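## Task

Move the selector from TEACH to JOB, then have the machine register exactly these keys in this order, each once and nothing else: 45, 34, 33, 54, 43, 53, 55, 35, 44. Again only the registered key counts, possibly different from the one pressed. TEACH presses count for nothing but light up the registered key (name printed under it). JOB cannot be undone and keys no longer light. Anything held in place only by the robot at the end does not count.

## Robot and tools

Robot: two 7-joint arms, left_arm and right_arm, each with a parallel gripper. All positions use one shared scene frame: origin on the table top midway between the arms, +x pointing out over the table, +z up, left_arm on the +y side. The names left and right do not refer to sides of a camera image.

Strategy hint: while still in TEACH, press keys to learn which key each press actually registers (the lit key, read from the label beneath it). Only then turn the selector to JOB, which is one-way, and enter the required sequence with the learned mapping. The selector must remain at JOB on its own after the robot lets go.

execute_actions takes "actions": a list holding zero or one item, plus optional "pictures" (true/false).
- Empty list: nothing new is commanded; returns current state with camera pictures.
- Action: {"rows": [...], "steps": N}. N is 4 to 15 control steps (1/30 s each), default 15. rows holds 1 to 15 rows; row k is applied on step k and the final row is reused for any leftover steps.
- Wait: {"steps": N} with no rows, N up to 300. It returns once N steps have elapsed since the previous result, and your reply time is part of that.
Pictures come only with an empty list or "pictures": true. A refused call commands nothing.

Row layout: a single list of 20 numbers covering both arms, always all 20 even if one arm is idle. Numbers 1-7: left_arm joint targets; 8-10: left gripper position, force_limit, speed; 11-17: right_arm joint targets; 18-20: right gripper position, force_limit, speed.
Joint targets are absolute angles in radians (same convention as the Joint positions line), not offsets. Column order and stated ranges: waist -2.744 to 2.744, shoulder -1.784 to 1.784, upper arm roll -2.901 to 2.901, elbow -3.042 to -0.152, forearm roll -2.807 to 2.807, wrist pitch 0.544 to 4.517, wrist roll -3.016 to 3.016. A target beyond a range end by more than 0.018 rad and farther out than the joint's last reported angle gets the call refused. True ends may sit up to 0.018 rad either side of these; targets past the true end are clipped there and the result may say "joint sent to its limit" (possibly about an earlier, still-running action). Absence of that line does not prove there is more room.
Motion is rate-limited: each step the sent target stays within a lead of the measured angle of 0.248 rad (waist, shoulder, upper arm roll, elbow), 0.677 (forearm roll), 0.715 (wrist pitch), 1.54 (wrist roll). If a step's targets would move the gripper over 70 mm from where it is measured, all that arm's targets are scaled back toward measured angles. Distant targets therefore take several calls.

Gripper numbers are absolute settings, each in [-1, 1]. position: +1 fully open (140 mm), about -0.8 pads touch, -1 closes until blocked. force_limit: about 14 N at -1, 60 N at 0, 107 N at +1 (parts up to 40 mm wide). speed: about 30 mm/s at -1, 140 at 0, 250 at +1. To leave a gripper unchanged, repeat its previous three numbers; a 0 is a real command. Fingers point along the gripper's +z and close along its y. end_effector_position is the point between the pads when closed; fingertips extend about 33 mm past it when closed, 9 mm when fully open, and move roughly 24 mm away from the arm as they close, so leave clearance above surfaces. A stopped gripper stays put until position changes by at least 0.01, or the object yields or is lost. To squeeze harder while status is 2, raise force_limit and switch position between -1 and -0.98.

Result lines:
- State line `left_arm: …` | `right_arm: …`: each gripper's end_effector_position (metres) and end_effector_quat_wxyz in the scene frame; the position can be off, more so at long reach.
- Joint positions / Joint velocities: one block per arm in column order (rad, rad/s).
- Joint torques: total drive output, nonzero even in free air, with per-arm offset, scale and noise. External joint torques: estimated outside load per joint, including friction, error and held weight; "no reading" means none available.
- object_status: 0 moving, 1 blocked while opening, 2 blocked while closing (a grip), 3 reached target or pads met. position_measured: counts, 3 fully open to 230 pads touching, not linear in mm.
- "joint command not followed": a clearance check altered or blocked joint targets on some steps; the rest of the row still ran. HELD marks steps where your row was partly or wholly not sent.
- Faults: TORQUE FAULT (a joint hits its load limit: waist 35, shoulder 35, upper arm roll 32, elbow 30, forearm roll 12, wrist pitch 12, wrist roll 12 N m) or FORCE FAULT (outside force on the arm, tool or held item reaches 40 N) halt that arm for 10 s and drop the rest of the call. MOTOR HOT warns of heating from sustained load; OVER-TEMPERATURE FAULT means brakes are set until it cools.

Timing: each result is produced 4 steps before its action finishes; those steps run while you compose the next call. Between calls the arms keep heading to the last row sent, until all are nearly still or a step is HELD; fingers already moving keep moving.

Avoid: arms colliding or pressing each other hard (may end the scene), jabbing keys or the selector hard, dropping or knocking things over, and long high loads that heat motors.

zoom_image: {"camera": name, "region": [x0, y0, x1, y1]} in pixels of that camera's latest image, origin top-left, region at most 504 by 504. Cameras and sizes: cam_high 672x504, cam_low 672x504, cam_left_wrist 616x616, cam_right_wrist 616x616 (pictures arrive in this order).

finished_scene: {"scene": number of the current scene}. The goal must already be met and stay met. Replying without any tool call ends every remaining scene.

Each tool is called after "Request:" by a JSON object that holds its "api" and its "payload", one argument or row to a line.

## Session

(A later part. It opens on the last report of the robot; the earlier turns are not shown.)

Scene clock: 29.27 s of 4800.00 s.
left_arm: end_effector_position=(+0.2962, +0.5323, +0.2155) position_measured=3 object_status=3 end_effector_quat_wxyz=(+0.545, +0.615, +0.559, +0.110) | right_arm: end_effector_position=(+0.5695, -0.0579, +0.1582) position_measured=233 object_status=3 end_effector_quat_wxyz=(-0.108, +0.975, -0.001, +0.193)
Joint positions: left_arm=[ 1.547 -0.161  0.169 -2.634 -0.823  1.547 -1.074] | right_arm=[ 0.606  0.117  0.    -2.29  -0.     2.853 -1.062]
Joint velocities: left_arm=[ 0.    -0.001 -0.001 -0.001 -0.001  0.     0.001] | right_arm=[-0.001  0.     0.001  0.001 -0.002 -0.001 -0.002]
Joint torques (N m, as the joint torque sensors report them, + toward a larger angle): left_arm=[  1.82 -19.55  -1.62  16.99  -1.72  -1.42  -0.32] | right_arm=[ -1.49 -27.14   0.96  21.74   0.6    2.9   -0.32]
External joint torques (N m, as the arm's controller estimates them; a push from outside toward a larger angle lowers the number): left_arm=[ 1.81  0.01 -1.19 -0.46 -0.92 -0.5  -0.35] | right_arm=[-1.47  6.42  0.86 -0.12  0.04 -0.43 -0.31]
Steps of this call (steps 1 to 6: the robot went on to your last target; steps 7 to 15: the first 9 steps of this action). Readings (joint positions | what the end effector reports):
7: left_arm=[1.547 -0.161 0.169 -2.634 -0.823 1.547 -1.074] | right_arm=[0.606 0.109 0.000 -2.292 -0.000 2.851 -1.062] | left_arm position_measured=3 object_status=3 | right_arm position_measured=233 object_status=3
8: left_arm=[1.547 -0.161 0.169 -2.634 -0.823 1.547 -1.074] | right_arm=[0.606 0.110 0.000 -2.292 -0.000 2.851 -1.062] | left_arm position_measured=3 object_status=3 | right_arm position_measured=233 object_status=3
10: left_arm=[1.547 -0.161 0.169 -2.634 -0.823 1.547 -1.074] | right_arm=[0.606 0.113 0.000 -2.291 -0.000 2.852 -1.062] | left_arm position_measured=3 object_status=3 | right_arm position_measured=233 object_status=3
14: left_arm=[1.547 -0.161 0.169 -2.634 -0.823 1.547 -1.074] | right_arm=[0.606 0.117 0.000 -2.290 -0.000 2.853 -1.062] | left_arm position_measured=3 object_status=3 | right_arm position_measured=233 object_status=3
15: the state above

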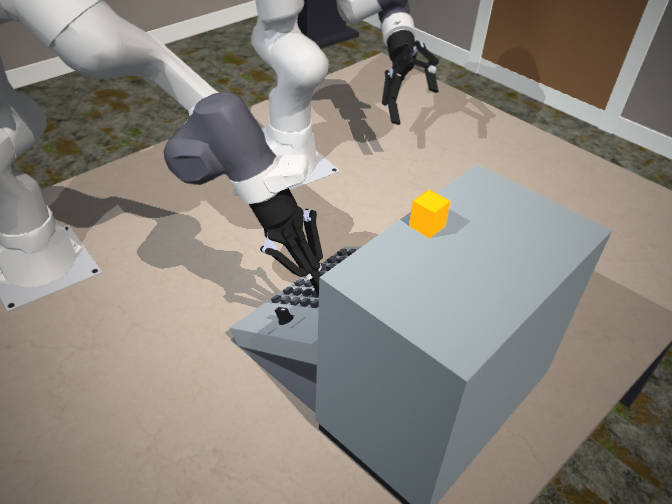

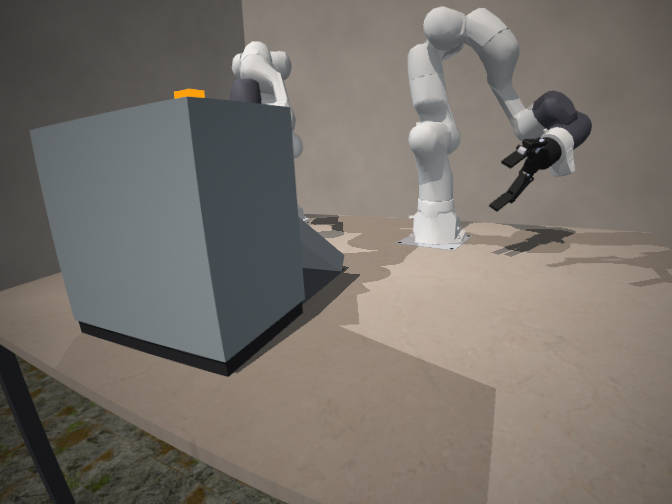

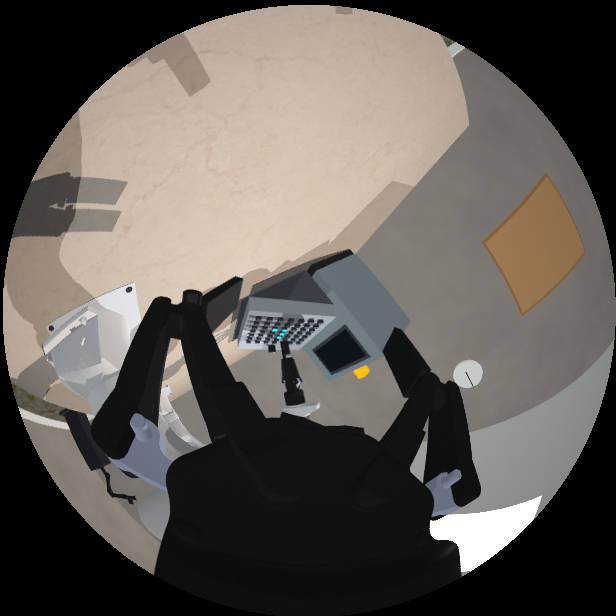

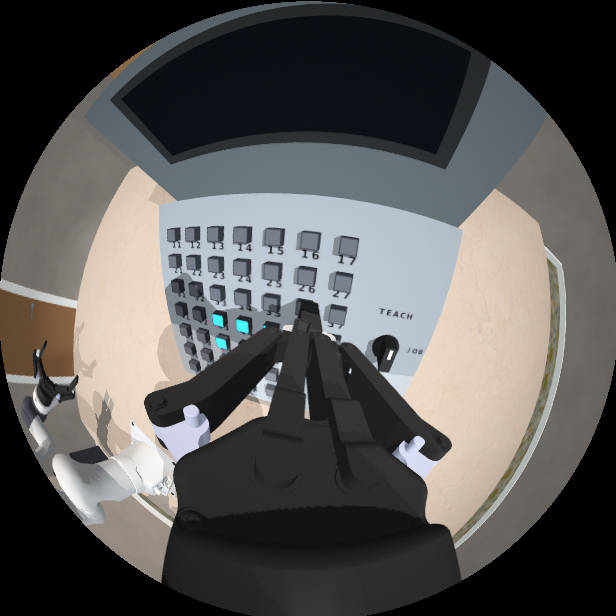

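Request:
{"api": "execute_actions", "payload": {
  "actions": [
    {"rows":[[1.549,-0.162,0.167,-2.636,-0.826,1.544,-1.079,1,0,0,0.604,0.06,0,-2.292,0,2.85,-1.067,-1,0,1],[1.549,-0.162,0.167,-2.636,-0.826,1.544,-1.079,1,0,0,0.604,0.06,0,-2.292,0,2.85,-1.067,-1,0,1],[1.549,-0.162,0.167,-2.636,-0.826,1.544,-1.079,1,0,0,0.604,0.06,0,-2.292,0,2.85,-1.067,-1,0,1],[1.549,-0.162,0.167,-2.636,-0.826,1.544,-1.079,1,0,0,0.604,0.06,0,-2.292,0,2.85,-1.067,-1,0,1],[1.549,-0.162,0.167,-2.636,-0.826,1.544,-1.079,1,0,0,0.604,0.06,0,-2.292,0,2.85,-1.067,-1,0,1],[1.549,-0.162,0.167,-2.636,-0.826,1.544,-1.079,1,0,0,0.628,0.12,0,-2.164,0,2.766,-1.044,-1,0,1]],"steps":15}
  ]
}}

Request:
{"api": "execute_actions", "payload": {
  "actions": [
    {"steps":15}
  ]
}}

Request:
{"api": "execute_actions", "payload": {
  "actions": [
    {"rows":[[1.549,-0.162,0.167,-2.636,-0.826,1.544,-1.079,1,0,0,0.628,0.13,0,-2.164,0,2.766,-1.044,-1,0,1],[1.549,-0.162,0.167,-2.636,-0.826,1.544,-1.079,1,0,0,0.628,0.138,0,-2.164,0,2.766,-1.044,-1,0,1],[1.549,-0.162,0.167,-2.636,-0.826,1.544,-1.079,1,0,0,0.628,0.145,0,-2.164,0,2.766,-1.044,-1,0,1],[1.549,-0.162,0.167,-2.636,-0.826,1.544,-1.079,1,0,0,0.628,0.151,0,-2.164,0,2.766,-1.044,-1,0,1],[1.549,-0.162,0.167,-2.636,-0.826,1.544,-1.079,1,0,0,0.628,0.156,0,-2.164,0,2.766,-1.044,-1,0,1],[1.549,-0.162,0.167,-2.636,-0.826,1.544,-1.079,1,0,0,0.628,0.16,0,-2.164,0,2.766,-1.044,-1,0,1],[1.549,-0.162,0.167,-2.636,-0.826,1.544,-1.079,1,0,0,0.628,0.163,0,-2.164,0,2.766,-1.044,-1,0,1],[1.549,-0.162,0.167,-2.636,-0.826,1.544,-1.079,1,0,0,0.628,0.166,0,-2.164,0,2.766,-1.044,-1,0,1],[1.549,-0.162,0.167,-2.636,-0.826,1.544,-1.079,1,0,0,0.628,0.169,0,-2.164,0,2.766,-1.044,-1,0,1],[1.549,-0.162,0.167,-2.636,-0.826,1.544,-1.079,1,0,0,0.628,0.172,0,-2.164,0,2.766,-1.044,-1,0,1],[1.549,-0.162,0.167,-2.636,-0.826,1.544,-1.079,1,0,0,0.628,0.175,0,-2.164,0,2.766,-1.044,-1,0,1],[1.549,-0.162,0.167,-2.636,-0.826,1.544,-1.079,1,0,0,0.628,0.178,0,-2.164,0,2.766,-1.044,-1,0,1],[1.549,-0.162,0.167,-2.636,-0.826,1.544,-1.079,1,0,0,0.628,0.181,0,-2.164,0,2.766,-1.044,-1,0,1]],"steps":15}
  ]
}}

Request:
{"api": "execute_actions", "payload": {
  "actions": [
    {"steps":6}
  ],
  "pictures": true
}}

Scene clock: 30.60 s of 4800.00 s.
left_arm: end_effector_position=(+0.2962, +0.5323, +0.2155) position_measured=3 object_status=3 end_effector_quat_wxyz=(+0.545, +0.615, +0.559, +0.110) | right_arm: end_effector_position=(+0.5976, -0.0280, +0.2131) position_measured=233 object_status=3 end_effector_quat_wxyz=(-0.125, +0.968, +0.005, +0.219)
Joint positions: left_arm=[ 1.547 -0.161  0.169 -2.634 -0.823  1.547 -1.074] | right_arm=[ 0.625  0.112 -0.001 -2.174 -0.     2.795 -1.056]
Joint velocities: left_arm=[ 0.    -0.    -0.001 -0.     0.     0.001 -0.001] | right_arm=[ 0.035  0.064 -0.     0.138  0.001 -0.153  0.02 ]
Joint torques (N m, as the joint torque sensors report them, + toward a larger angle): left_arm=[  2.08 -19.35  -0.93  17.12  -1.67  -1.37  -0.32] | right_arm=[  0.86 -34.91   1.69  23.02   0.68   2.78   0.18]
External joint torques (N m, as the arm's controller estimates them; a push from outside toward a larger angle lowers the number): left_arm=[ 2.1   0.12 -0.48 -0.26 -0.87 -0.44 -0.35] | right_arm=[ 2.25 -1.25  2.9   1.62 -0.01 -0.34  0.18]
Steps of this call (steps 1 to 4: the last 4 steps of your previous action; steps 5 to 15: the robot went on to your last target; steps 16 to 29: nothing new was sent; steps 30 to 40: the first 11 steps of this action). Readings (joint positions | what the end effector reports):
30: left_arm=[1.547 -0.161 0.169 -2.634 -0.823 1.547 -1.074] | right_arm=[0.606 0.109 0.000 -2.294 -0.000 2.851 -1.062] | left_arm position_measured=3 object_status=3 | right_arm position_measured=233 object_status=3
31: left_arm=[1.547 -0.161 0.169 -2.634 -0.823 1.547 -1.074] | right_arm=[0.606 0.096 0.000 -2.295 -0.000 2.850 -1.062] | left_arm position_measured=3 object_status=3 | right_arm position_measured=233 object_status=3
33: left_arm=[1.547 -0.161 0.169 -2.634 -0.823 1.547 -1.074] | right_arm=[0.606 0.073 0.000 -2.293 -0.000 2.850 -1.062] | left_arm position_measured=3 object_status=3 | right_arm position_measured=233 object_status=3
37: left_arm=[1.547 -0.161 0.169 -2.634 -0.823 1.547 -1.074] | right_arm=[0.618 0.101 -0.001 -2.204 -0.000 2.815 -1.058] | left_arm position_measured=3 object_status=3 | right_arm position_measured=233 object_status=3
40: the state above

Scene clock: 31.10 s of 4800.00 s.
left_arm: end_effector_position=(+0.2962, +0.5323, +0.2155) position_measured=3 object_status=3 end_effector_quat_wxyz=(+0.545, +0.615, +0.559, +0.110) | right_arm: end_effector_position=(+0.5943, -0.0290, +0.2070) position_measured=233 object_status=3 end_effector_quat_wxyz=(-0.120, +0.971, +0.003, +0.208)
Joint positions: left_arm=[ 1.547 -0.161  0.169 -2.634 -0.823  1.547 -1.074] | right_arm=[ 0.626  0.119 -0.001 -2.166 -0.     2.769 -1.051]
Joint velocities: left_arm=[ 0.001  0.001 -0.     0.001  0.     0.    -0.001] | right_arm=[-0.001 -0.001 -0.     0.    -0.001 -0.008  0.005]
Joint torques (N m, as the joint torque sensors report them, + toward a larger angle): left_arm=[  2.26 -19.21  -1.33  16.93  -1.58  -1.39  -0.27] | right_arm=[  1.21 -35.73   1.46  25.23   0.69   3.1    0.13]
External joint torques (N m, as the arm's controller estimates them; a push from outside toward a larger angle lowers the number): left_arm=[ 2.23  0.25 -0.93 -0.5  -0.79 -0.47 -0.29] | right_arm=[ 1.32 -0.72  1.46  2.02  0.05 -0.28  0.14]
Kept back: nothing.
Steps of this call (steps 1 to 4: the last 4 steps of your previous action; steps 5 to 15: the robot went on to your last target). Readings (joint positions | what the end effector reports):
1: left_arm=[1.547 -0.161 0.169 -2.634 -0.823 1.547 -1.074] | right_arm=[0.626 0.114 -0.001 -2.171 -0.000 2.791 -1.055] | left_arm position_measured=3 object_status=3 | right_arm position_measured=233 object_status=3
2: left_arm=[1.547 -0.161 0.169 -2.634 -0.823 1.547 -1.074] | right_arm=[0.626 0.115 -0.001 -2.169 -0.000 2.787 -1.055] | left_arm position_measured=3 object_status=3 | right_arm position_measured=233 object_status=3
4: left_arm=[1.547 -0.161 0.169 -2.634 -0.823 1.547 -1.074] | right_arm=[0.626 0.117 -0.001 -2.167 -0.000 2.781 -1.054] | left_arm position_measured=3 object_status=3 | right_arm position_measured=233 object_status=3
8: left_arm=[1.547 -0.161 0.169 -2.634 -0.823 1.547 -1.074] | right_arm=[0.626 0.119 -0.001 -2.166 -0.000 2.774 -1.052] | left_arm position_measured=3 object_status=3 | right_arm position_measured=233 object_status=3
15: the state above

Scene clock: 31.47 s of 4800.00 s.
left_arm: end_effector_position=(+0.2962, +0.5323, +0.2155) position_measured=3 object_status=3 end_effector_quat_wxyz=(+0.545, +0.615, +0.559, +0.110) | right_arm: end_effector_position=(+0.5887, -0.0323, +0.1741) position_measured=233 object_status=3 end_effector_quat_wxyz=(-0.108, +0.976, +0.002, +0.187)
Joint positions: left_arm=[ 1.547 -0.161  0.169 -2.634 -0.823  1.547 -1.074] | right_arm=[ 0.626  0.168 -0.001 -2.164 -0.     2.768 -1.05 ]
Joint velocities: left_arm=[ 0.001 -0.001 -0.001 -0.    -0.001  0.001  0.001] | right_arm=[-0.     0.091  0.002 -0.    -0.001 -0.002  0.001]
Joint torques (N m, as the joint torque sensors report them, + toward a larger angle): left_arm=[  1.74 -19.37  -0.94  16.67  -1.62  -1.32  -0.34] | right_arm=[  0.92 -38.05   1.58  23.26   0.67   3.15   0.13]
External joint torques (N m, as the arm's controller estimates them; a push from outside toward a larger angle lowers the number): left_arm=[ 1.7   0.12 -0.56 -0.74 -0.82 -0.4  -0.37] | right_arm=[ 0.82 -1.    1.32  0.32  0.06 -0.26  0.14]
Steps of this call (steps 1 to 11: the first 11 steps of this action). Readings (joint positions | what the end effector reports):
1: left_arm=[1.547 -0.161 0.169 -2.634 -0.823 1.547 -1.074] | right_arm=[0.626 0.120 -0.001 -2.165 -0.000 2.769 -1.051] | left_arm position_measured=3 object_status=3 | right_arm position_measured=233 object_status=3
2: left_arm=[1.547 -0.161 0.169 -2.634 -0.823 1.547 -1.074] | right_arm=[0.626 0.123 -0.001 -2.164 -0.000 2.769 -1.050] | left_arm position_measured=3 object_status=3 | right_arm position_measured=233 object_status=3
4: left_arm=[1.547 -0.161 0.169 -2.634 -0.823 1.547 -1.074] | right_arm=[0.626 0.134 -0.001 -2.164 -0.000 2.769 -1.050] | left_arm position_measured=3 object_status=3 | right_arm position_measured=233 object_status=3
8: left_arm=[1.547 -0.161 0.169 -2.634 -0.823 1.547 -1.074] | right_arm=[0.626 0.157 -0.001 -2.164 -0.000 2.768 -1.050] | left_arm position_measured=3 object_status=3 | right_arm position_measured=233 object_status=3
11: the state above

Scene clock: 31.67 s of 4800.00 s.
left_arm: end_effector_position=(+0.2962, +0.5323, +0.2155) position_measured=3 object_status=3 end_effector_quat_wxyz=(+0.545, +0.615, +0.559, +0.110) | right_arm: end_effector_position=(+0.5878, -0.0328, +0.1692) position_measured=233 object_status=3 end_effector_quat_wxyz=(-0.106, +0.977, +0.002, +0.184)
Joint positions: left_arm=[ 1.547 -0.161  0.169 -2.634 -0.823  1.547 -1.074] | right_arm=[ 0.626  0.176 -0.001 -2.163 -0.     2.768 -1.05 ]
Joint velocities: left_arm=[ 0.001 -0.     0.    -0.     0.001  0.    -0.   ] | right_arm=[ 0.001  0.002  0.    -0.001 -0.001 -0.001  0.001]
Joint torques (N m, as the joint torque sensors report them, + toward a larger angle): left_arm=[  2.08 -19.68  -1.33  16.66  -1.65  -1.38  -0.22] | right_arm=[  1.02 -34.18   1.69  23.04   0.63   3.02   0.19]
External joint torques (N m, as the arm's controller estimates them; a push from outside toward a larger angle lowers the number): left_arm=[ 1.99 -0.21 -0.99 -0.72 -0.87 -0.46 -0.25] | right_arm=[ 0.97  2.03  1.48  0.45  0.03 -0.24  0.19]
Kept back: nothing.
Steps of this call (steps 1 to 4: the last 4 steps of your previous action; steps 5 to 6: the robot went on to your last target). Readings (joint positions | what the end effector reports):
1: left_arm=[1.547 -0.161 0.169 -2.634 -0.823 1.547 -1.074] | right_arm=[0.626 0.171 -0.001 -2.164 -0.000 2.768 -1.050] | left_arm position_measured=3 object_status=3 | right_arm position_measured=233 object_status=3
2: left_arm=[1.547 -0.161 0.169 -2.634 -0.823 1.547 -1.074] | right_arm=[0.626 0.173 -0.001 -2.164 -0.000 2.768 -1.050] | left_arm position_measured=3 object_status=3 | right_arm position_measured=233 object_status=3
4: left_arm=[1.547 -0.161 0.169 -2.634 -0.823 1.547 -1.074] | right_arm=[0.626 0.176 -0.001 -2.164 -0.000 2.768 -1.050] | left_arm position_measured=3 object_status=3 | right_arm position_measured=233 object_status=3
6: the state above

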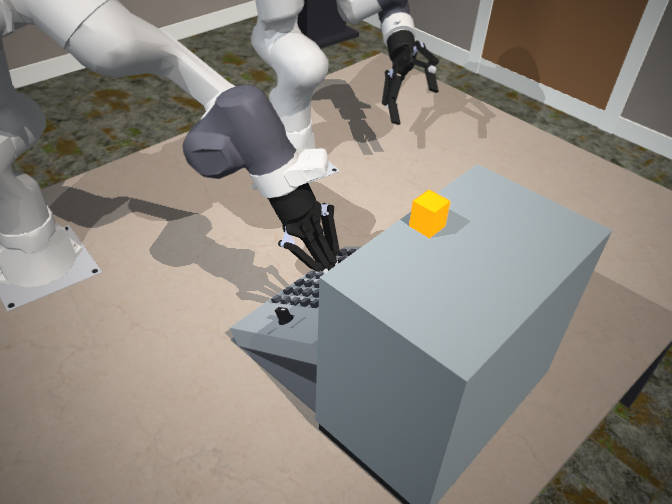

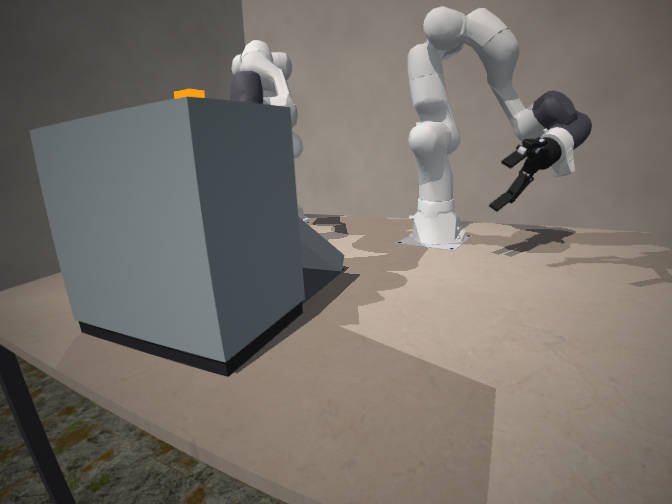

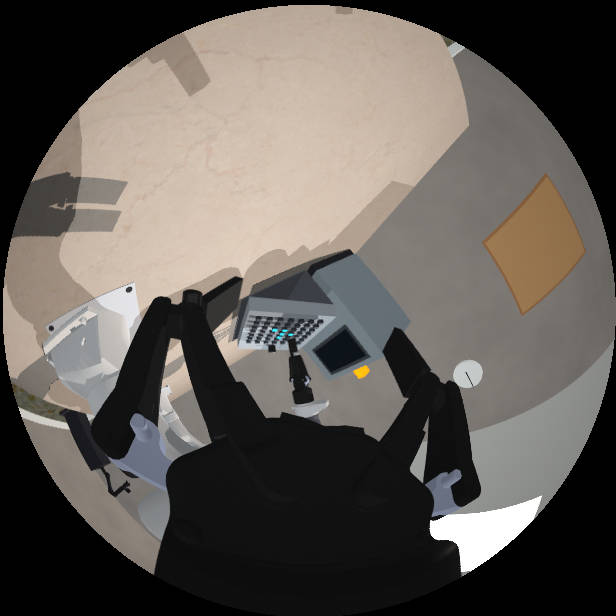

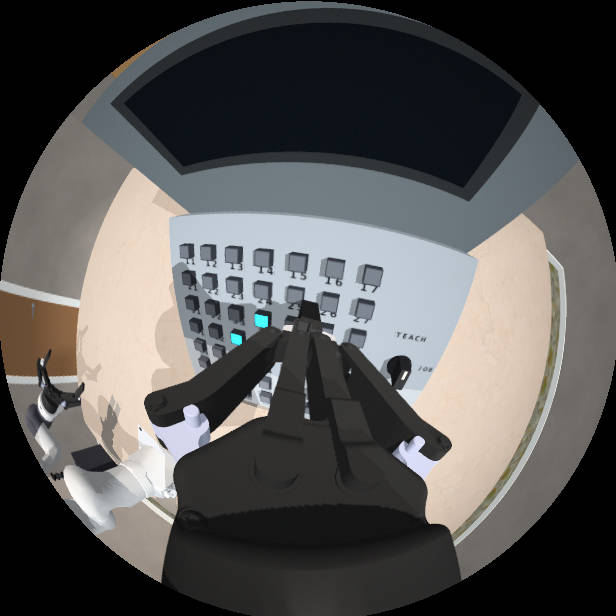

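Request:
{"api": "execute_actions", "payload": {
  "actions": [
    {"rows":[[1.549,-0.162,0.167,-2.636,-0.826,1.544,-1.079,1,0,0,0.628,0.125,0,-2.164,0,2.766,-1.044,-1,0,1],[1.549,-0.162,0.167,-2.636,-0.826,1.544,-1.079,1,0,0,0.628,0.125,0,-2.164,0,2.766,-1.044,-1,0,1],[1.549,-0.162,0.167,-2.636,-0.826,1.544,-1.079,1,0,0,0.628,0.125,0,-2.164,0,2.766,-1.044,-1,0,1],[1.549,-0.162,0.167,-2.636,-0.826,1.544,-1.079,1,0,0,0.628,0.125,0,-2.164,0,2.766,-1.044,-1,0,1],[1.549,-0.162,0.167,-2.636,-0.826,1.544,-1.079,1,0,0,0.628,0.125,0,-2.164,0,2.766,-1.044,-1,0,1],[1.549,-0.162,0.167,-2.636,-0.826,1.544,-1.079,1,0,0,0.67,0.175,0,-2.092,0,2.734,-1.0,-1,0,1]],"steps":15}
  ]
}}

Request:
{"api": "execute_actions", "payload": {
  "actions": [
    {"steps":12}
  ]
}}

Request:
{"api": "execute_actions", "payload": {
  "actions": [
    {"rows":[[1.549,-0.162,0.167,-2.636,-0.826,1.544,-1.079,1,0,0,0.67,0.185,0,-2.092,0,2.734,-1.0,-1,0,1],[1.549,-0.162,0.167,-2.636,-0.826,1.544,-1.079,1,0,0,0.67,0.193,0,-2.092,0,2.734,-1.0,-1,0,1],[1.549,-0.162,0.167,-2.636,-0.826,1.544,-1.079,1,0,0,0.67,0.2,0,-2.092,0,2.734,-1.0,-1,0,1],[1.549,-0.162,0.167,-2.636,-0.826,1.544,-1.079,1,0,0,0.67,0.206,0,-2.092,0,2.734,-1.0,-1,0,1],[1.549,-0.162,0.167,-2.636,-0.826,1.544,-1.079,1,0,0,0.67,0.211,0,-2.092,0,2.734,-1.0,-1,0,1],[1.549,-0.162,0.167,-2.636,-0.826,1.544,-1.079,1,0,0,0.67,0.215,0,-2.092,0,2.734,-1.0,-1,0,1],[1.549,-0.162,0.167,-2.636,-0.826,1.544,-1.079,1,0,0,0.67,0.218,0,-2.092,0,2.734,-1.0,-1,0,1],[1.549,-0.162,0.167,-2.636,-0.826,1.544,-1.079,1,0,0,0.67,0.221,0,-2.092,0,2.734,-1.0,-1,0,1],[1.549,-0.162,0.167,-2.636,-0.826,1.544,-1.079,1,0,0,0.67,0.224,0,-2.092,0,2.734,-1.0,-1,0,1],[1.549,-0.162,0.167,-2.636,-0.826,1.544,-1.079,1,0,0,0.67,0.227,0,-2.092,0,2.734,-1.0,-1,0,1],[1.549,-0.162,0.167,-2.636,-0.826,1.544,-1.079,1,0,0,0.67,0.23,0,-2.092,0,2.734,-1.0,-1,0,1],[1.549,-0.162,0.167,-2.636,-0.826,1.544,-1.079,1,0,0,0.67,0.233,0,-2.092,0,2.734,-1.0,-1,0,1],[1.549,-0.162,0.167,-2.636,-0.826,1.544,-1.079,1,0,0,0.67,0.236,0,-2.092,0,2.734,-1.0,-1,0,1]],"steps":15}
  ]
}}

Request:
{"api": "execute_actions", "payload": {
  "actions": [
    {"steps":8}
  ],
  "pictures": true
}}

Scene clock: 32.77 s of 4800.00 s.
left_arm: end_effector_position=(+0.2962, +0.5323, +0.2155) position_measured=3 object_status=3 end_effector_quat_wxyz=(+0.545, +0.615, +0.559, +0.110) | right_arm: end_effector_position=(+0.5939, +0.0042, +0.2055) position_measured=233 object_status=3 end_effector_quat_wxyz=(-0.125, +0.971, +0.012, +0.202)
Joint positions: left_arm=[ 1.547 -0.161  0.169 -2.634 -0.823  1.547 -1.074] | right_arm=[ 0.666  0.169  0.    -2.099 -0.     2.747 -1.029]
Joint velocities: left_arm=[ 0.001  0.001 -0.    -0.001 -0.001  0.    -0.001] | right_arm=[ 0.089  0.08   0.026  0.06  -0.    -0.064  0.076]
Joint torques (N m, as the joint torque sensors report them, + toward a larger angle): left_arm=[  1.99 -19.58  -1.55  17.    -1.65  -1.37  -0.23] | right_arm=[ -2.46 -37.58  -1.02  25.12   0.68   3.05   0.22]
External joint torques (N m, as the arm's controller estimates them; a push from outside toward a larger angle lowers the number): left_arm=[ 1.95 -0.16 -1.16 -0.37 -0.86 -0.45 -0.25] | right_arm=[ 0.83  0.25  1.87  1.74 -0.14 -0.35  0.21]
Steps of this call (steps 1 to 15: the robot went on to your last target; steps 16 to 22: nothing new was sent; steps 23 to 33: the first 11 steps of this action). Readings (joint positions | what the end effector reports):
23: left_arm=[1.547 -0.161 0.169 -2.634 -0.823 1.547 -1.074] | right_arm=[0.626 0.169 -0.001 -2.167 -0.000 2.767 -1.050] | left_arm position_measured=3 object_status=3 | right_arm position_measured=233 object_status=3
24: left_arm=[1.547 -0.161 0.169 -2.634 -0.823 1.547 -1.074] | right_arm=[0.626 0.158 -0.001 -2.168 -0.000 2.766 -1.050] | left_arm position_measured=3 object_status=3 | right_arm position_measured=233 object_status=3
26: left_arm=[1.547 -0.161 0.169 -2.634 -0.823 1.547 -1.074] | right_arm=[0.626 0.138 -0.001 -2.166 -0.000 2.766 -1.049] | left_arm position_measured=3 object_status=3 | right_arm position_measured=233 object_status=3
30: left_arm=[1.547 -0.161 0.169 -2.634 -0.823 1.547 -1.074] | right_arm=[0.650 0.156 -0.004 -2.113 -0.000 2.754 -1.038] | left_arm position_measured=3 object_status=3 | right_arm position_measured=233 object_status=3
33: the state above

Scene clock: 33.17 s of 4800.00 s.
left_arm: end_effector_position=(+0.2962, +0.5323, +0.2155) position_measured=3 object_status=3 end_effector_quat_wxyz=(+0.545, +0.615, +0.559, +0.110) | right_arm: end_effector_position=(+0.5915, +0.0061, +0.2024) position_measured=233 object_status=3 end_effector_quat_wxyz=(-0.124, +0.973, +0.006, +0.196)
Joint positions: left_arm=[ 1.547 -0.161  0.169 -2.634 -0.823  1.547 -1.074] | right_arm=[ 0.67   0.174  0.001 -2.094 -0.     2.737 -1.012]
Joint velocities: left_arm=[-0.    -0.001  0.    -0.     0.001  0.     0.001] | right_arm=[-0.001 -0.    -0.001  0.001  0.001 -0.005  0.022]
Joint torques (N m, as the joint torque sensors report them, + toward a larger angle): left_arm=[  1.56 -19.52  -1.37  16.77  -1.71  -1.37  -0.31] | right_arm=[  0.17 -37.68   0.66  25.5    0.72   3.15   0.18]
External joint torques (N m, as the arm's controller estimates them; a push from outside toward a larger angle lowers the number): left_arm=[ 1.57  0.04 -0.93 -0.68 -0.91 -0.44 -0.34] | right_arm=[ 0.33 -0.63  0.64  2.08  0.07 -0.22  0.18]
Kept back: nothing.
Steps of this call (steps 1 to 4: the last 4 steps of your previous action; steps 5 to 12: the robot went on to your last target). Readings (joint positions | what the end effector reports):
1: left_arm=[1.547 -0.161 0.169 -2.634 -0.823 1.547 -1.074] | right_arm=[0.668 0.171 0.001 -2.097 -0.000 2.745 -1.026] | left_arm position_measured=3 object_status=3 | right_arm position_measured=233 object_status=3
2: left_arm=[1.547 -0.161 0.169 -2.634 -0.823 1.547 -1.074] | right_arm=[0.669 0.172 0.001 -2.096 -0.000 2.743 -1.024] | left_arm position_measured=3 object_status=3 | right_arm position_measured=233 object_status=3
4: left_arm=[1.547 -0.161 0.169 -2.634 -0.823 1.547 -1.074] | right_arm=[0.670 0.174 0.001 -2.095 -0.000 2.741 -1.020] | left_arm position_measured=3 object_status=3 | right_arm position_measured=233 object_status=3
8: left_arm=[1.547 -0.161 0.169 -2.634 -0.823 1.547 -1.074] | right_arm=[0.670 0.174 0.001 -2.094 -0.000 2.738 -1.015] | left_arm position_measured=3 object_status=3 | right_arm position_measured=233 object_status=3
12: the state above

Scene clock: 33.53 s of 4800.00 s.
left_arm: end_effector_position=(+0.2962, +0.5323, +0.2155) position_measured=3 object_status=3 end_effector_quat_wxyz=(+0.545, +0.615, +0.559, +0.110) | right_arm: end_effector_position=(+0.5862, +0.0026, +0.1696) position_measured=233 object_status=3 end_effector_quat_wxyz=(-0.113, +0.978, +0.003, +0.177)
Joint positions: left_arm=[ 1.547 -0.161  0.169 -2.634 -0.823  1.547 -1.074] | right_arm=[ 0.67   0.222  0.001 -2.092 -0.     2.736 -1.007]
Joint velocities: left_arm=[-0.001 -0.001 -0.     0.001 -0.001  0.001  0.001] | right_arm=[ 0.     0.063  0.    -0.002 -0.     0.006  0.005]
Joint torques (N m, as the joint torque sensors report them, + toward a larger angle): left_arm=[  1.99 -19.51  -1.19  16.8   -1.58  -1.32  -0.25] | right_arm=[  0.11 -37.81   0.64  23.57   0.67   2.83   0.21]
External joint torques (N m, as the arm's controller estimates them; a push from outside toward a larger angle lowers the number): left_arm=[ 2.03 -0.03 -0.72 -0.61 -0.79 -0.39 -0.28] | right_arm=[ 0.11  1.69  0.41 -0.05  0.04 -0.5   0.21]
Steps of this call (steps 1 to 11: the first 11 steps of this action). Readings (joint positions | what the end effector reports):
1: left_arm=[1.547 -0.161 0.169 -2.634 -0.823 1.547 -1.074] | right_arm=[0.670 0.175 0.001 -2.093 -0.000 2.737 -1.011] | left_arm position_measured=3 object_status=3 | right_arm position_measured=233 object_status=3
2: left_arm=[1.547 -0.161 0.169 -2.634 -0.823 1.547 -1.074] | right_arm=[0.670 0.178 0.001 -2.092 -0.000 2.737 -1.010] | left_arm position_measured=3 object_status=3 | right_arm position_measured=233 object_status=3
4: left_arm=[1.547 -0.161 0.169 -2.634 -0.823 1.547 -1.074] | right_arm=[0.670 0.189 0.001 -2.091 -0.000 2.737 -1.009] | left_arm position_measured=3 object_status=3 | right_arm position_measured=233 object_status=3
8: left_arm=[1.547 -0.161 0.169 -2.634 -0.823 1.547 -1.074] | right_arm=[0.670 0.212 0.001 -2.092 -0.000 2.736 -1.008] | left_arm position_measured=3 object_status=3 | right_arm position_measured=233 object_status=3
11: the state above

Scene clock: 33.80 s of 4800.00 s.
left_arm: end_effector_position=(+0.2962, +0.5323, +0.2155) position_measured=3 object_status=3 end_effector_quat_wxyz=(+0.545, +0.615, +0.559, +0.110) | right_arm: end_effector_position=(+0.5864, +0.0028, +0.1695) position_measured=233 object_status=3 end_effector_quat_wxyz=(-0.113, +0.978, +0.003, +0.177)
Joint positions: left_arm=[ 1.547 -0.161  0.169 -2.634 -0.823  1.547 -1.074] | right_arm=[ 0.67   0.223  0.001 -2.09  -0.     2.736 -1.006]
Joint velocities: left_arm=[ 0.    -0.    -0.001  0.     0.001  0.001 -0.001] | right_arm=[ 0.     0.001 -0.001  0.001  0.     0.     0.004]
Joint torques (N m, as the joint torque sensors report them, + toward a larger angle): left_arm=[  1.84 -19.42  -1.87  16.9   -1.64  -1.38  -0.29] | right_arm=[  0.15 -30.76   0.65  22.33   0.66   3.11   0.18]
External joint torques (N m, as the arm's controller estimates them; a push from outside toward a larger angle lowers the number): left_arm=[ 1.82  0.15 -1.46 -0.55 -0.84 -0.45 -0.32] | right_arm=[ 0.07  7.24  0.35 -0.51  0.05 -0.2   0.18]
Kept back: nothing.
Steps of this call (steps 1 to 4: the last 4 steps of your previous action; steps 5 to 8: the robot went on to your last target). Readings (joint positions | what the end effector reports):
1: left_arm=[1.547 -0.161 0.169 -2.634 -0.823 1.547 -1.074] | right_arm=[0.670 0.223 0.001 -2.091 -0.000 2.737 -1.007] | left_arm position_measured=3 object_status=3 | right_arm position_measured=233 object_status=3
2: left_arm=[1.547 -0.161 0.169 -2.634 -0.823 1.547 -1.074] | right_arm=[0.670 0.223 0.001 -2.091 -0.000 2.736 -1.007] | left_arm position_measured=3 object_status=3 | right_arm position_measured=233 object_status=3
4: left_arm=[1.547 -0.161 0.169 -2.634 -0.823 1.547 -1.074] | right_arm=[0.670 0.223 0.001 -2.091 -0.000 2.736 -1.007] | left_arm position_measured=3 object_status=3 | right_arm position_measured=233 object_status=3
8: the state above

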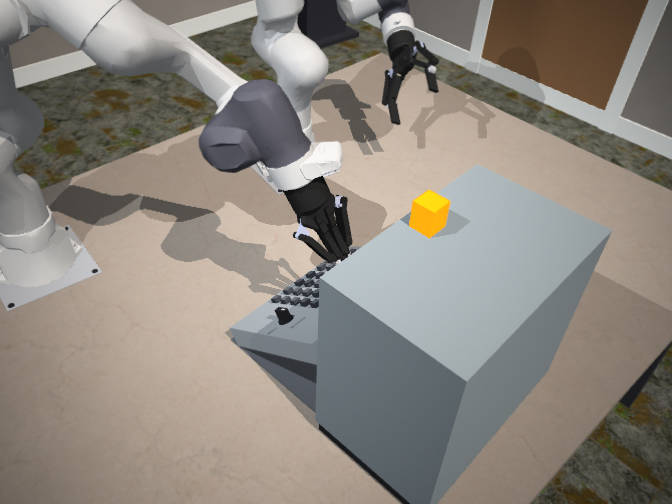

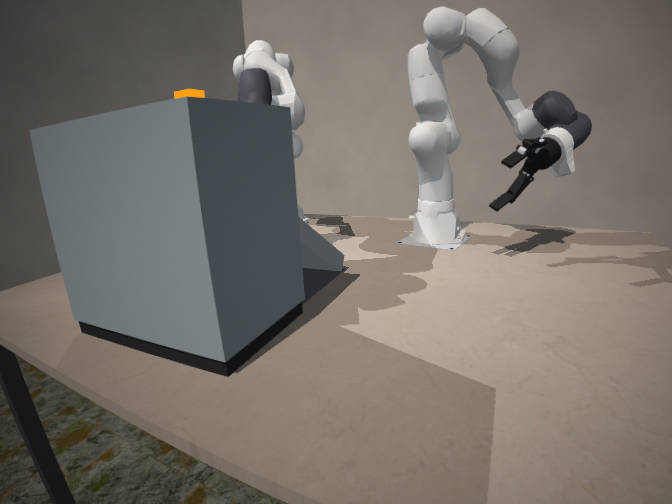

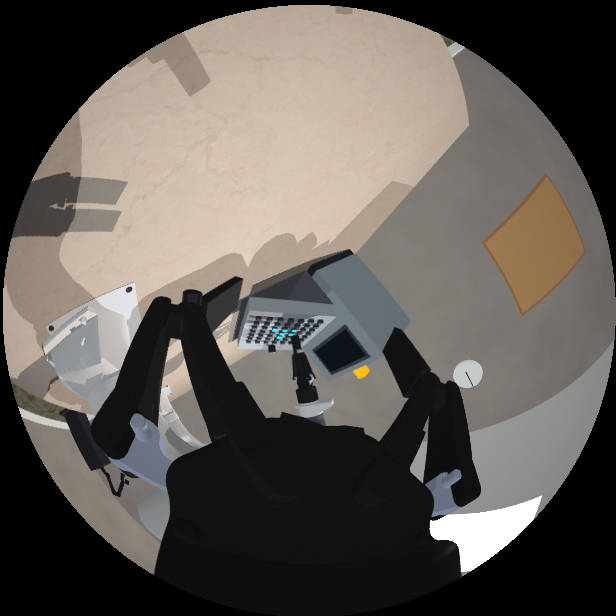

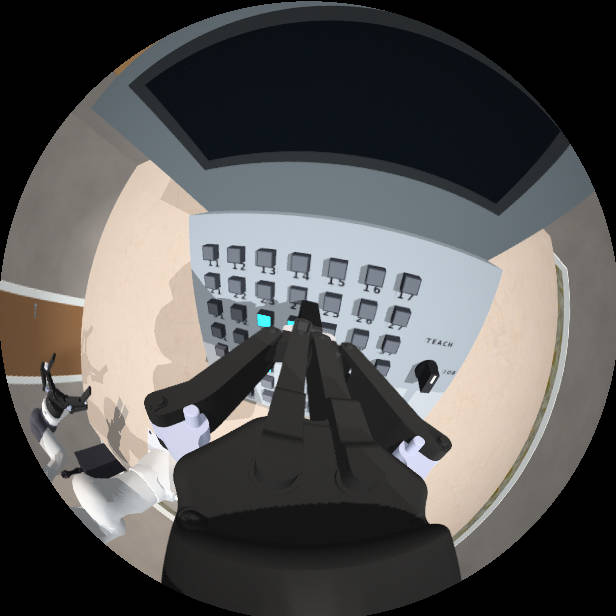

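Request:
{"api": "execute_actions", "payload": {
  "actions": [
    {"rows":[[1.549,-0.162,0.167,-2.636,-0.826,1.544,-1.079,1,0,0,0.67,0.17,0,-2.092,0,2.734,-1.0,-1,0,1],[1.549,-0.162,0.167,-2.636,-0.826,1.544,-1.079,1,0,0,0.67,0.17,0,-2.092,0,2.734,-1.0,-1,0,1],[1.549,-0.162,0.167,-2.636,-0.826,1.544,-1.079,1,0,0,0.67,0.17,0,-2.092,0,2.734,-1.0,-1,0,1],[1.549,-0.162,0.167,-2.636,-0.826,1.544,-1.079,1,0,0,0.67,0.14,0,-2.092,0,2.734,-1.0,-1,0,1],[1.549,-0.162,0.167,-2.636,-0.826,1.544,-1.079,1,0,0,0.67,0.12,0,-2.092,0,2.734,-1.0,-1,0,1],[1.549,-0.162,0.167,-2.636,-0.826,1.544,-1.079,1,0,0,0.591,0.09,0,-2.218,0,2.79,-1.08,-1,0,1]],"steps":15}
  ]
}}

Request:
{"api": "execute_actions", "payload": {
  "actions": [
    {"steps":18}
  ]
}}

Request:
{"api": "execute_actions", "payload": {
  "actions": [
    {"rows":[[1.549,-0.162,0.167,-2.636,-0.826,1.544,-1.079,1,0,0,0.591,0.1,0,-2.218,0,2.79,-1.08,-1,0,1],[1.549,-0.162,0.167,-2.636,-0.826,1.544,-1.079,1,0,0,0.591,0.108,0,-2.218,0,2.79,-1.08,-1,0,1],[1.549,-0.162,0.167,-2.636,-0.826,1.544,-1.079,1,0,0,0.591,0.115,0,-2.218,0,2.79,-1.08,-1,0,1],[1.549,-0.162,0.167,-2.636,-0.826,1.544,-1.079,1,0,0,0.591,0.121,0,-2.218,0,2.79,-1.08,-1,0,1],[1.549,-0.162,0.167,-2.636,-0.826,1.544,-1.079,1,0,0,0.591,0.126,0,-2.218,0,2.79,-1.08,-1,0,1],[1.549,-0.162,0.167,-2.636,-0.826,1.544,-1.079,1,0,0,0.591,0.13,0,-2.218,0,2.79,-1.08,-1,0,1],[1.549,-0.162,0.167,-2.636,-0.826,1.544,-1.079,1,0,0,0.591,0.133,0,-2.218,0,2.79,-1.08,-1,0,1],[1.549,-0.162,0.167,-2.636,-0.826,1.544,-1.079,1,0,0,0.591,0.136,0,-2.218,0,2.79,-1.08,-1,0,1],[1.549,-0.162,0.167,-2.636,-0.826,1.544,-1.079,1,0,0,0.591,0.139,0,-2.218,0,2.79,-1.08,-1,0,1],[1.549,-0.162,0.167,-2.636,-0.826,1.544,-1.079,1,0,0,0.591,0.142,0,-2.218,0,2.79,-1.08,-1,0,1],[1.549,-0.162,0.167,-2.636,-0.826,1.544,-1.079,1,0,0,0.591,0.145,0,-2.218,0,2.79,-1.08,-1,0,1],[1.549,-0.162,0.167,-2.636,-0.826,1.544,-1.079,1,0,0,0.591,0.148,0,-2.218,0,2.79,-1.08,-1,0,1],[1.549,-0.162,0.167,-2.636,-0.826,1.544,-1.079,1,0,0,0.591,0.151,0,-2.218,0,2.79,-1.08,-1,0,1]],"steps":15}
  ]
}}

Request:
{"api": "execute_actions", "payload": {
  "actions": [
    {"steps":8}
  ],
  "pictures": true
}}

Scene clock: 34.73 s of 4800.00 s.
left_arm: end_effector_position=(+0.2962, +0.5323, +0.2155) position_measured=3 object_status=3 end_effector_quat_wxyz=(+0.545, +0.615, +0.559, +0.110) | right_arm: end_effector_position=(+0.5943, -0.0540, +0.2045) position_measured=233 object_status=3 end_effector_quat_wxyz=(-0.116, +0.972, -0.019, +0.206)
Joint positions: left_arm=[ 1.547 -0.161  0.169 -2.634 -0.823  1.547 -1.074] | right_arm=[ 0.596  0.092 -0.002 -2.203 -0.     2.773 -1.038]
Joint velocities: left_arm=[-0.    -0.    -0.001 -0.001 -0.    -0.    -0.   ] | right_arm=[-0.16   0.002 -0.052 -0.195 -0.     0.079 -0.119]
Joint torques (N m, as the joint torque sensors report them, + toward a larger angle): left_arm=[  1.83 -19.22  -1.63  16.69  -1.64  -1.37  -0.32] | right_arm=[  4.72 -37.     4.55  25.05   0.73   4.02  -0.4 ]
External joint torques (N m, as the arm's controller estimates them; a push from outside toward a larger angle lowers the number): left_arm=[ 1.85  0.23 -1.18 -0.7  -0.84 -0.44 -0.35] | right_arm=[-1.45 -1.9  -1.44  0.05  0.47  0.33 -0.39]
Steps of this call (steps 1 to 15: the robot went on to your last target; steps 16 to 17: nothing new was sent; steps 18 to 28: the first 11 steps of this action). Readings (joint positions | what the end effector reports):
18: left_arm=[1.547 -0.161 0.169 -2.634 -0.823 1.547 -1.074] | right_arm=[0.670 0.216 0.001 -2.094 -0.000 2.734 -1.006] | left_arm position_measured=3 object_status=3 | right_arm position_measured=233 object_status=3
19: left_arm=[1.547 -0.161 0.169 -2.634 -0.823 1.547 -1.074] | right_arm=[0.670 0.205 0.001 -2.096 -0.000 2.733 -1.006] | left_arm position_measured=3 object_status=3 | right_arm position_measured=233 object_status=3
21: left_arm=[1.547 -0.161 0.169 -2.634 -0.823 1.547 -1.074] | right_arm=[0.670 0.180 0.001 -2.095 -0.000 2.733 -1.006] | left_arm position_measured=3 object_status=3 | right_arm position_measured=233 object_status=3
25: left_arm=[1.547 -0.161 0.169 -2.634 -0.823 1.547 -1.074] | right_arm=[0.625 0.100 0.007 -2.171 -0.000 2.761 -1.024] | left_arm position_measured=3 object_status=3 | right_arm position_measured=233 object_status=3
28: the state above

Scene clock: 35.33 s of 4800.00 s.
left_arm: end_effector_position=(+0.2962, +0.5323, +0.2155) position_measured=3 object_status=3 end_effector_quat_wxyz=(+0.545, +0.615, +0.559, +0.110) | right_arm: end_effector_position=(+0.5945, -0.0582, +0.2015) position_measured=233 object_status=3 end_effector_quat_wxyz=(-0.113, +0.971, -0.006, +0.209)
Joint positions: left_arm=[ 1.547 -0.161  0.169 -2.634 -0.823  1.547 -1.074] | right_arm=[ 0.59   0.091 -0.002 -2.216 -0.     2.788 -1.07 ]
Joint velocities: left_arm=[-0.001 -0.     0.001 -0.001 -0.001 -0.001 -0.001] | right_arm=[ 0.    -0.     0.     0.001  0.001  0.002 -0.016]
Joint torques (N m, as the joint torque sensors report them, + toward a larger angle): left_arm=[  1.99 -18.87  -1.88  16.56  -1.58  -1.38  -0.22] | right_arm=[  0.28 -36.1    2.46  22.73   0.68   3.77  -0.36]
External joint torques (N m, as the arm's controller estimates them; a push from outside toward a larger angle lowers the number): left_arm=[ 2.03  0.62 -1.4  -0.85 -0.78 -0.45 -0.25] | right_arm=[ 0.33 -2.15  2.42 -0.31  0.05  0.39 -0.36]
Kept back: nothing.
Steps of this call (steps 1 to 4: the last 4 steps of your previous action; steps 5 to 18: the robot went on to your last target). Readings (joint positions | what the end effector reports):
1: left_arm=[1.547 -0.161 0.169 -2.634 -0.823 1.547 -1.074] | right_arm=[0.592 0.092 -0.003 -2.209 -0.000 2.775 -1.042] | left_arm position_measured=3 object_status=3 | right_arm position_measured=233 object_status=3
2: left_arm=[1.547 -0.161 0.169 -2.634 -0.823 1.547 -1.074] | right_arm=[0.590 0.092 -0.003 -2.212 -0.000 2.777 -1.045] | left_arm position_measured=3 object_status=3 | right_arm position_measured=233 object_status=3
4: left_arm=[1.547 -0.161 0.169 -2.634 -0.823 1.547 -1.074] | right_arm=[0.590 0.092 -0.003 -2.215 -0.000 2.780 -1.051] | left_arm position_measured=3 object_status=3 | right_arm position_measured=233 object_status=3
8: left_arm=[1.547 -0.161 0.169 -2.634 -0.823 1.547 -1.074] | right_arm=[0.590 0.092 -0.002 -2.216 -0.000 2.784 -1.059] | left_arm position_measured=3 object_status=3 | right_arm position_measured=233 object_status=3
18: the state above

Scene clock: 35.70 s of 4800.00 s.
left_arm: end_effector_position=(+0.2962, +0.5323, +0.2155) position_measured=3 object_status=3 end_effector_quat_wxyz=(+0.545, +0.615, +0.559, +0.110) | right_arm: end_effector_position=(+0.5885, -0.0613, +0.1705) position_measured=233 object_status=3 end_effector_quat_wxyz=(-0.102, +0.976, -0.005, +0.190)
Joint positions: left_arm=[ 1.547 -0.161  0.169 -2.634 -0.823  1.547 -1.074] | right_arm=[ 0.59   0.137 -0.002 -2.217 -0.     2.789 -1.073]
Joint velocities: left_arm=[ 0.    -0.001  0.001  0.     0.001  0.001  0.003] | right_arm=[-0.001  0.067 -0.001  0.001  0.     0.009 -0.004]
Joint torques (N m, as the joint torque sensors report them, + toward a larger angle): left_arm=[  2.44 -19.87  -1.38  16.63  -1.65  -1.41  -0.25] | right_arm=[  0.49 -33.98   2.42  22.8    0.68   3.3   -0.32]
External joint torques (N m, as the arm's controller estimates them; a push from outside toward a larger angle lowers the number): left_arm=[ 2.39 -0.36 -1.01 -0.81 -0.86 -0.49 -0.27] | right_arm=[ 0.56  2.03  2.37 -0.2   0.07 -0.12 -0.32]
Steps of this call (steps 1 to 11: the first 11 steps of this action). Readings (joint positions | what the end effector reports):
1: left_arm=[1.547 -0.161 0.169 -2.634 -0.823 1.547 -1.074] | right_arm=[0.590 0.092 -0.002 -2.216 -0.000 2.788 -1.070] | left_arm position_measured=3 object_status=3 | right_arm position_measured=233 object_status=3
2: left_arm=[1.547 -0.161 0.169 -2.634 -0.823 1.547 -1.074] | right_arm=[0.590 0.095 -0.002 -2.216 -0.000 2.788 -1.071] | left_arm position_measured=3 object_status=3 | right_arm position_measured=233 object_status=3
4: left_arm=[1.547 -0.161 0.169 -2.634 -0.823 1.547 -1.074] | right_arm=[0.590 0.105 -0.002 -2.216 -0.000 2.789 -1.071] | left_arm position_measured=3 object_status=3 | right_arm position_measured=233 object_status=3
8: left_arm=[1.547 -0.161 0.169 -2.634 -0.823 1.547 -1.074] | right_arm=[0.590 0.127 -0.002 -2.217 -0.000 2.789 -1.072] | left_arm position_measured=3 object_status=3 | right_arm position_measured=233 object_status=3
11: the state above

Scene clock: 35.97 s of 4800.00 s.
left_arm: end_effector_position=(+0.2962, +0.5323, +0.2155) position_measured=3 object_status=3 end_effector_quat_wxyz=(+0.545, +0.615, +0.559, +0.110) | right_arm: end_effector_position=(+0.5888, -0.0612, +0.1699) position_measured=233 object_status=3 end_effector_quat_wxyz=(-0.102, +0.976, -0.004, +0.190)
Joint positions: left_arm=[ 1.547 -0.161  0.169 -2.634 -0.823  1.547 -1.074] | right_arm=[ 0.59   0.139 -0.002 -2.217 -0.     2.79  -1.074]
Joint velocities: left_arm=[-0.    -0.001 -0.001 -0.002 -0.     0.     0.   ] | right_arm=[ 0.001  0.001 -0.001 -0.     0.    -0.001 -0.002]
Joint torques (N m, as the joint torque sensors report them, + toward a larger angle): left_arm=[  1.94 -19.55  -1.78  16.97  -1.58  -1.43  -0.34] | right_arm=[  0.45 -27.78   2.43  22.49   0.72   3.29  -0.31]
External joint torques (N m, as the arm's controller estimates them; a push from outside toward a larger angle lowers the number): left_arm=[ 2.   -0.12 -1.29 -0.32 -0.79 -0.48 -0.36] | right_arm=[ 0.48  7.06  2.33  0.1   0.12 -0.03 -0.31]
Kept back: nothing.
Steps of this call (steps 1 to 4: the last 4 steps of your previous action; steps 5 to 8: the robot went on to your last target). Readings (joint positions | what the end effector reports):
1: left_arm=[1.547 -0.161 0.169 -2.634 -0.823 1.547 -1.074] | right_arm=[0.590 0.139 -0.002 -2.217 -0.000 2.790 -1.073] | left_arm position_measured=3 object_status=3 | right_arm position_measured=233 object_status=3
2: left_arm=[1.547 -0.161 0.169 -2.634 -0.823 1.547 -1.074] | right_arm=[0.590 0.139 -0.002 -2.217 -0.000 2.790 -1.073] | left_arm position_measured=3 object_status=3 | right_arm position_measured=233 object_status=3
4: left_arm=[1.547 -0.161 0.169 -2.634 -0.823 1.547 -1.074] | right_arm=[0.590 0.139 -0.002 -2.217 -0.000 2.790 -1.074] | left_arm position_measured=3 object_status=3 | right_arm position_measured=233 object_status=3
8: the state above

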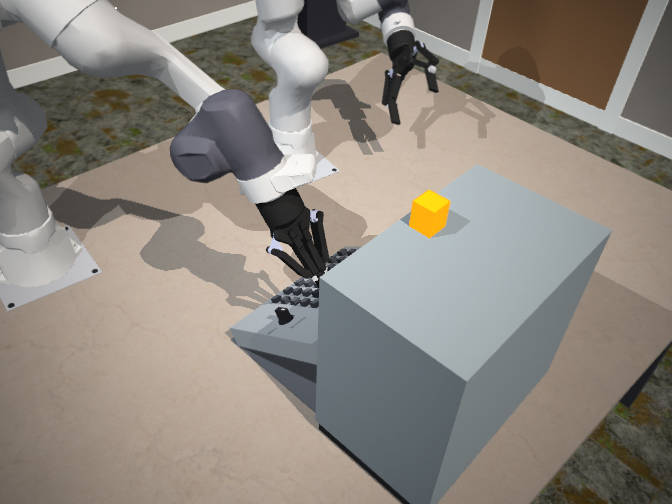

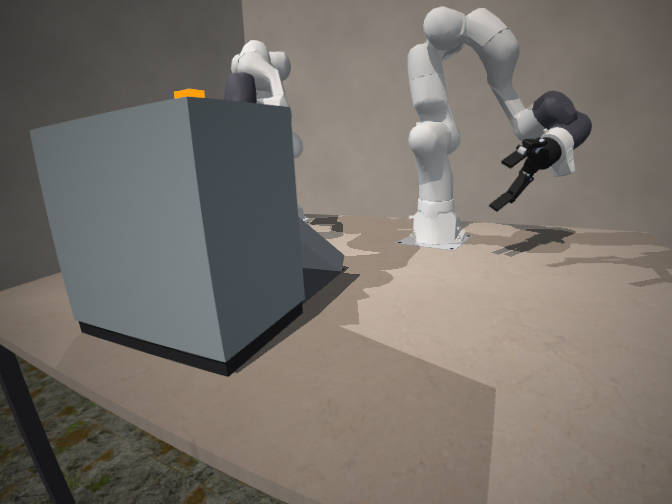

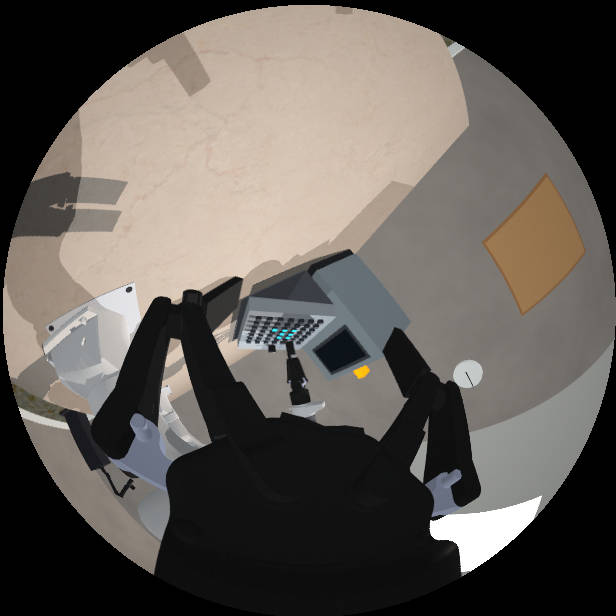

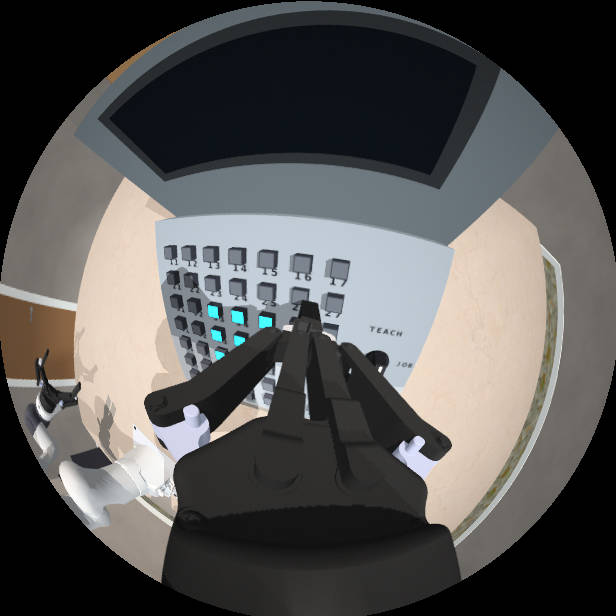

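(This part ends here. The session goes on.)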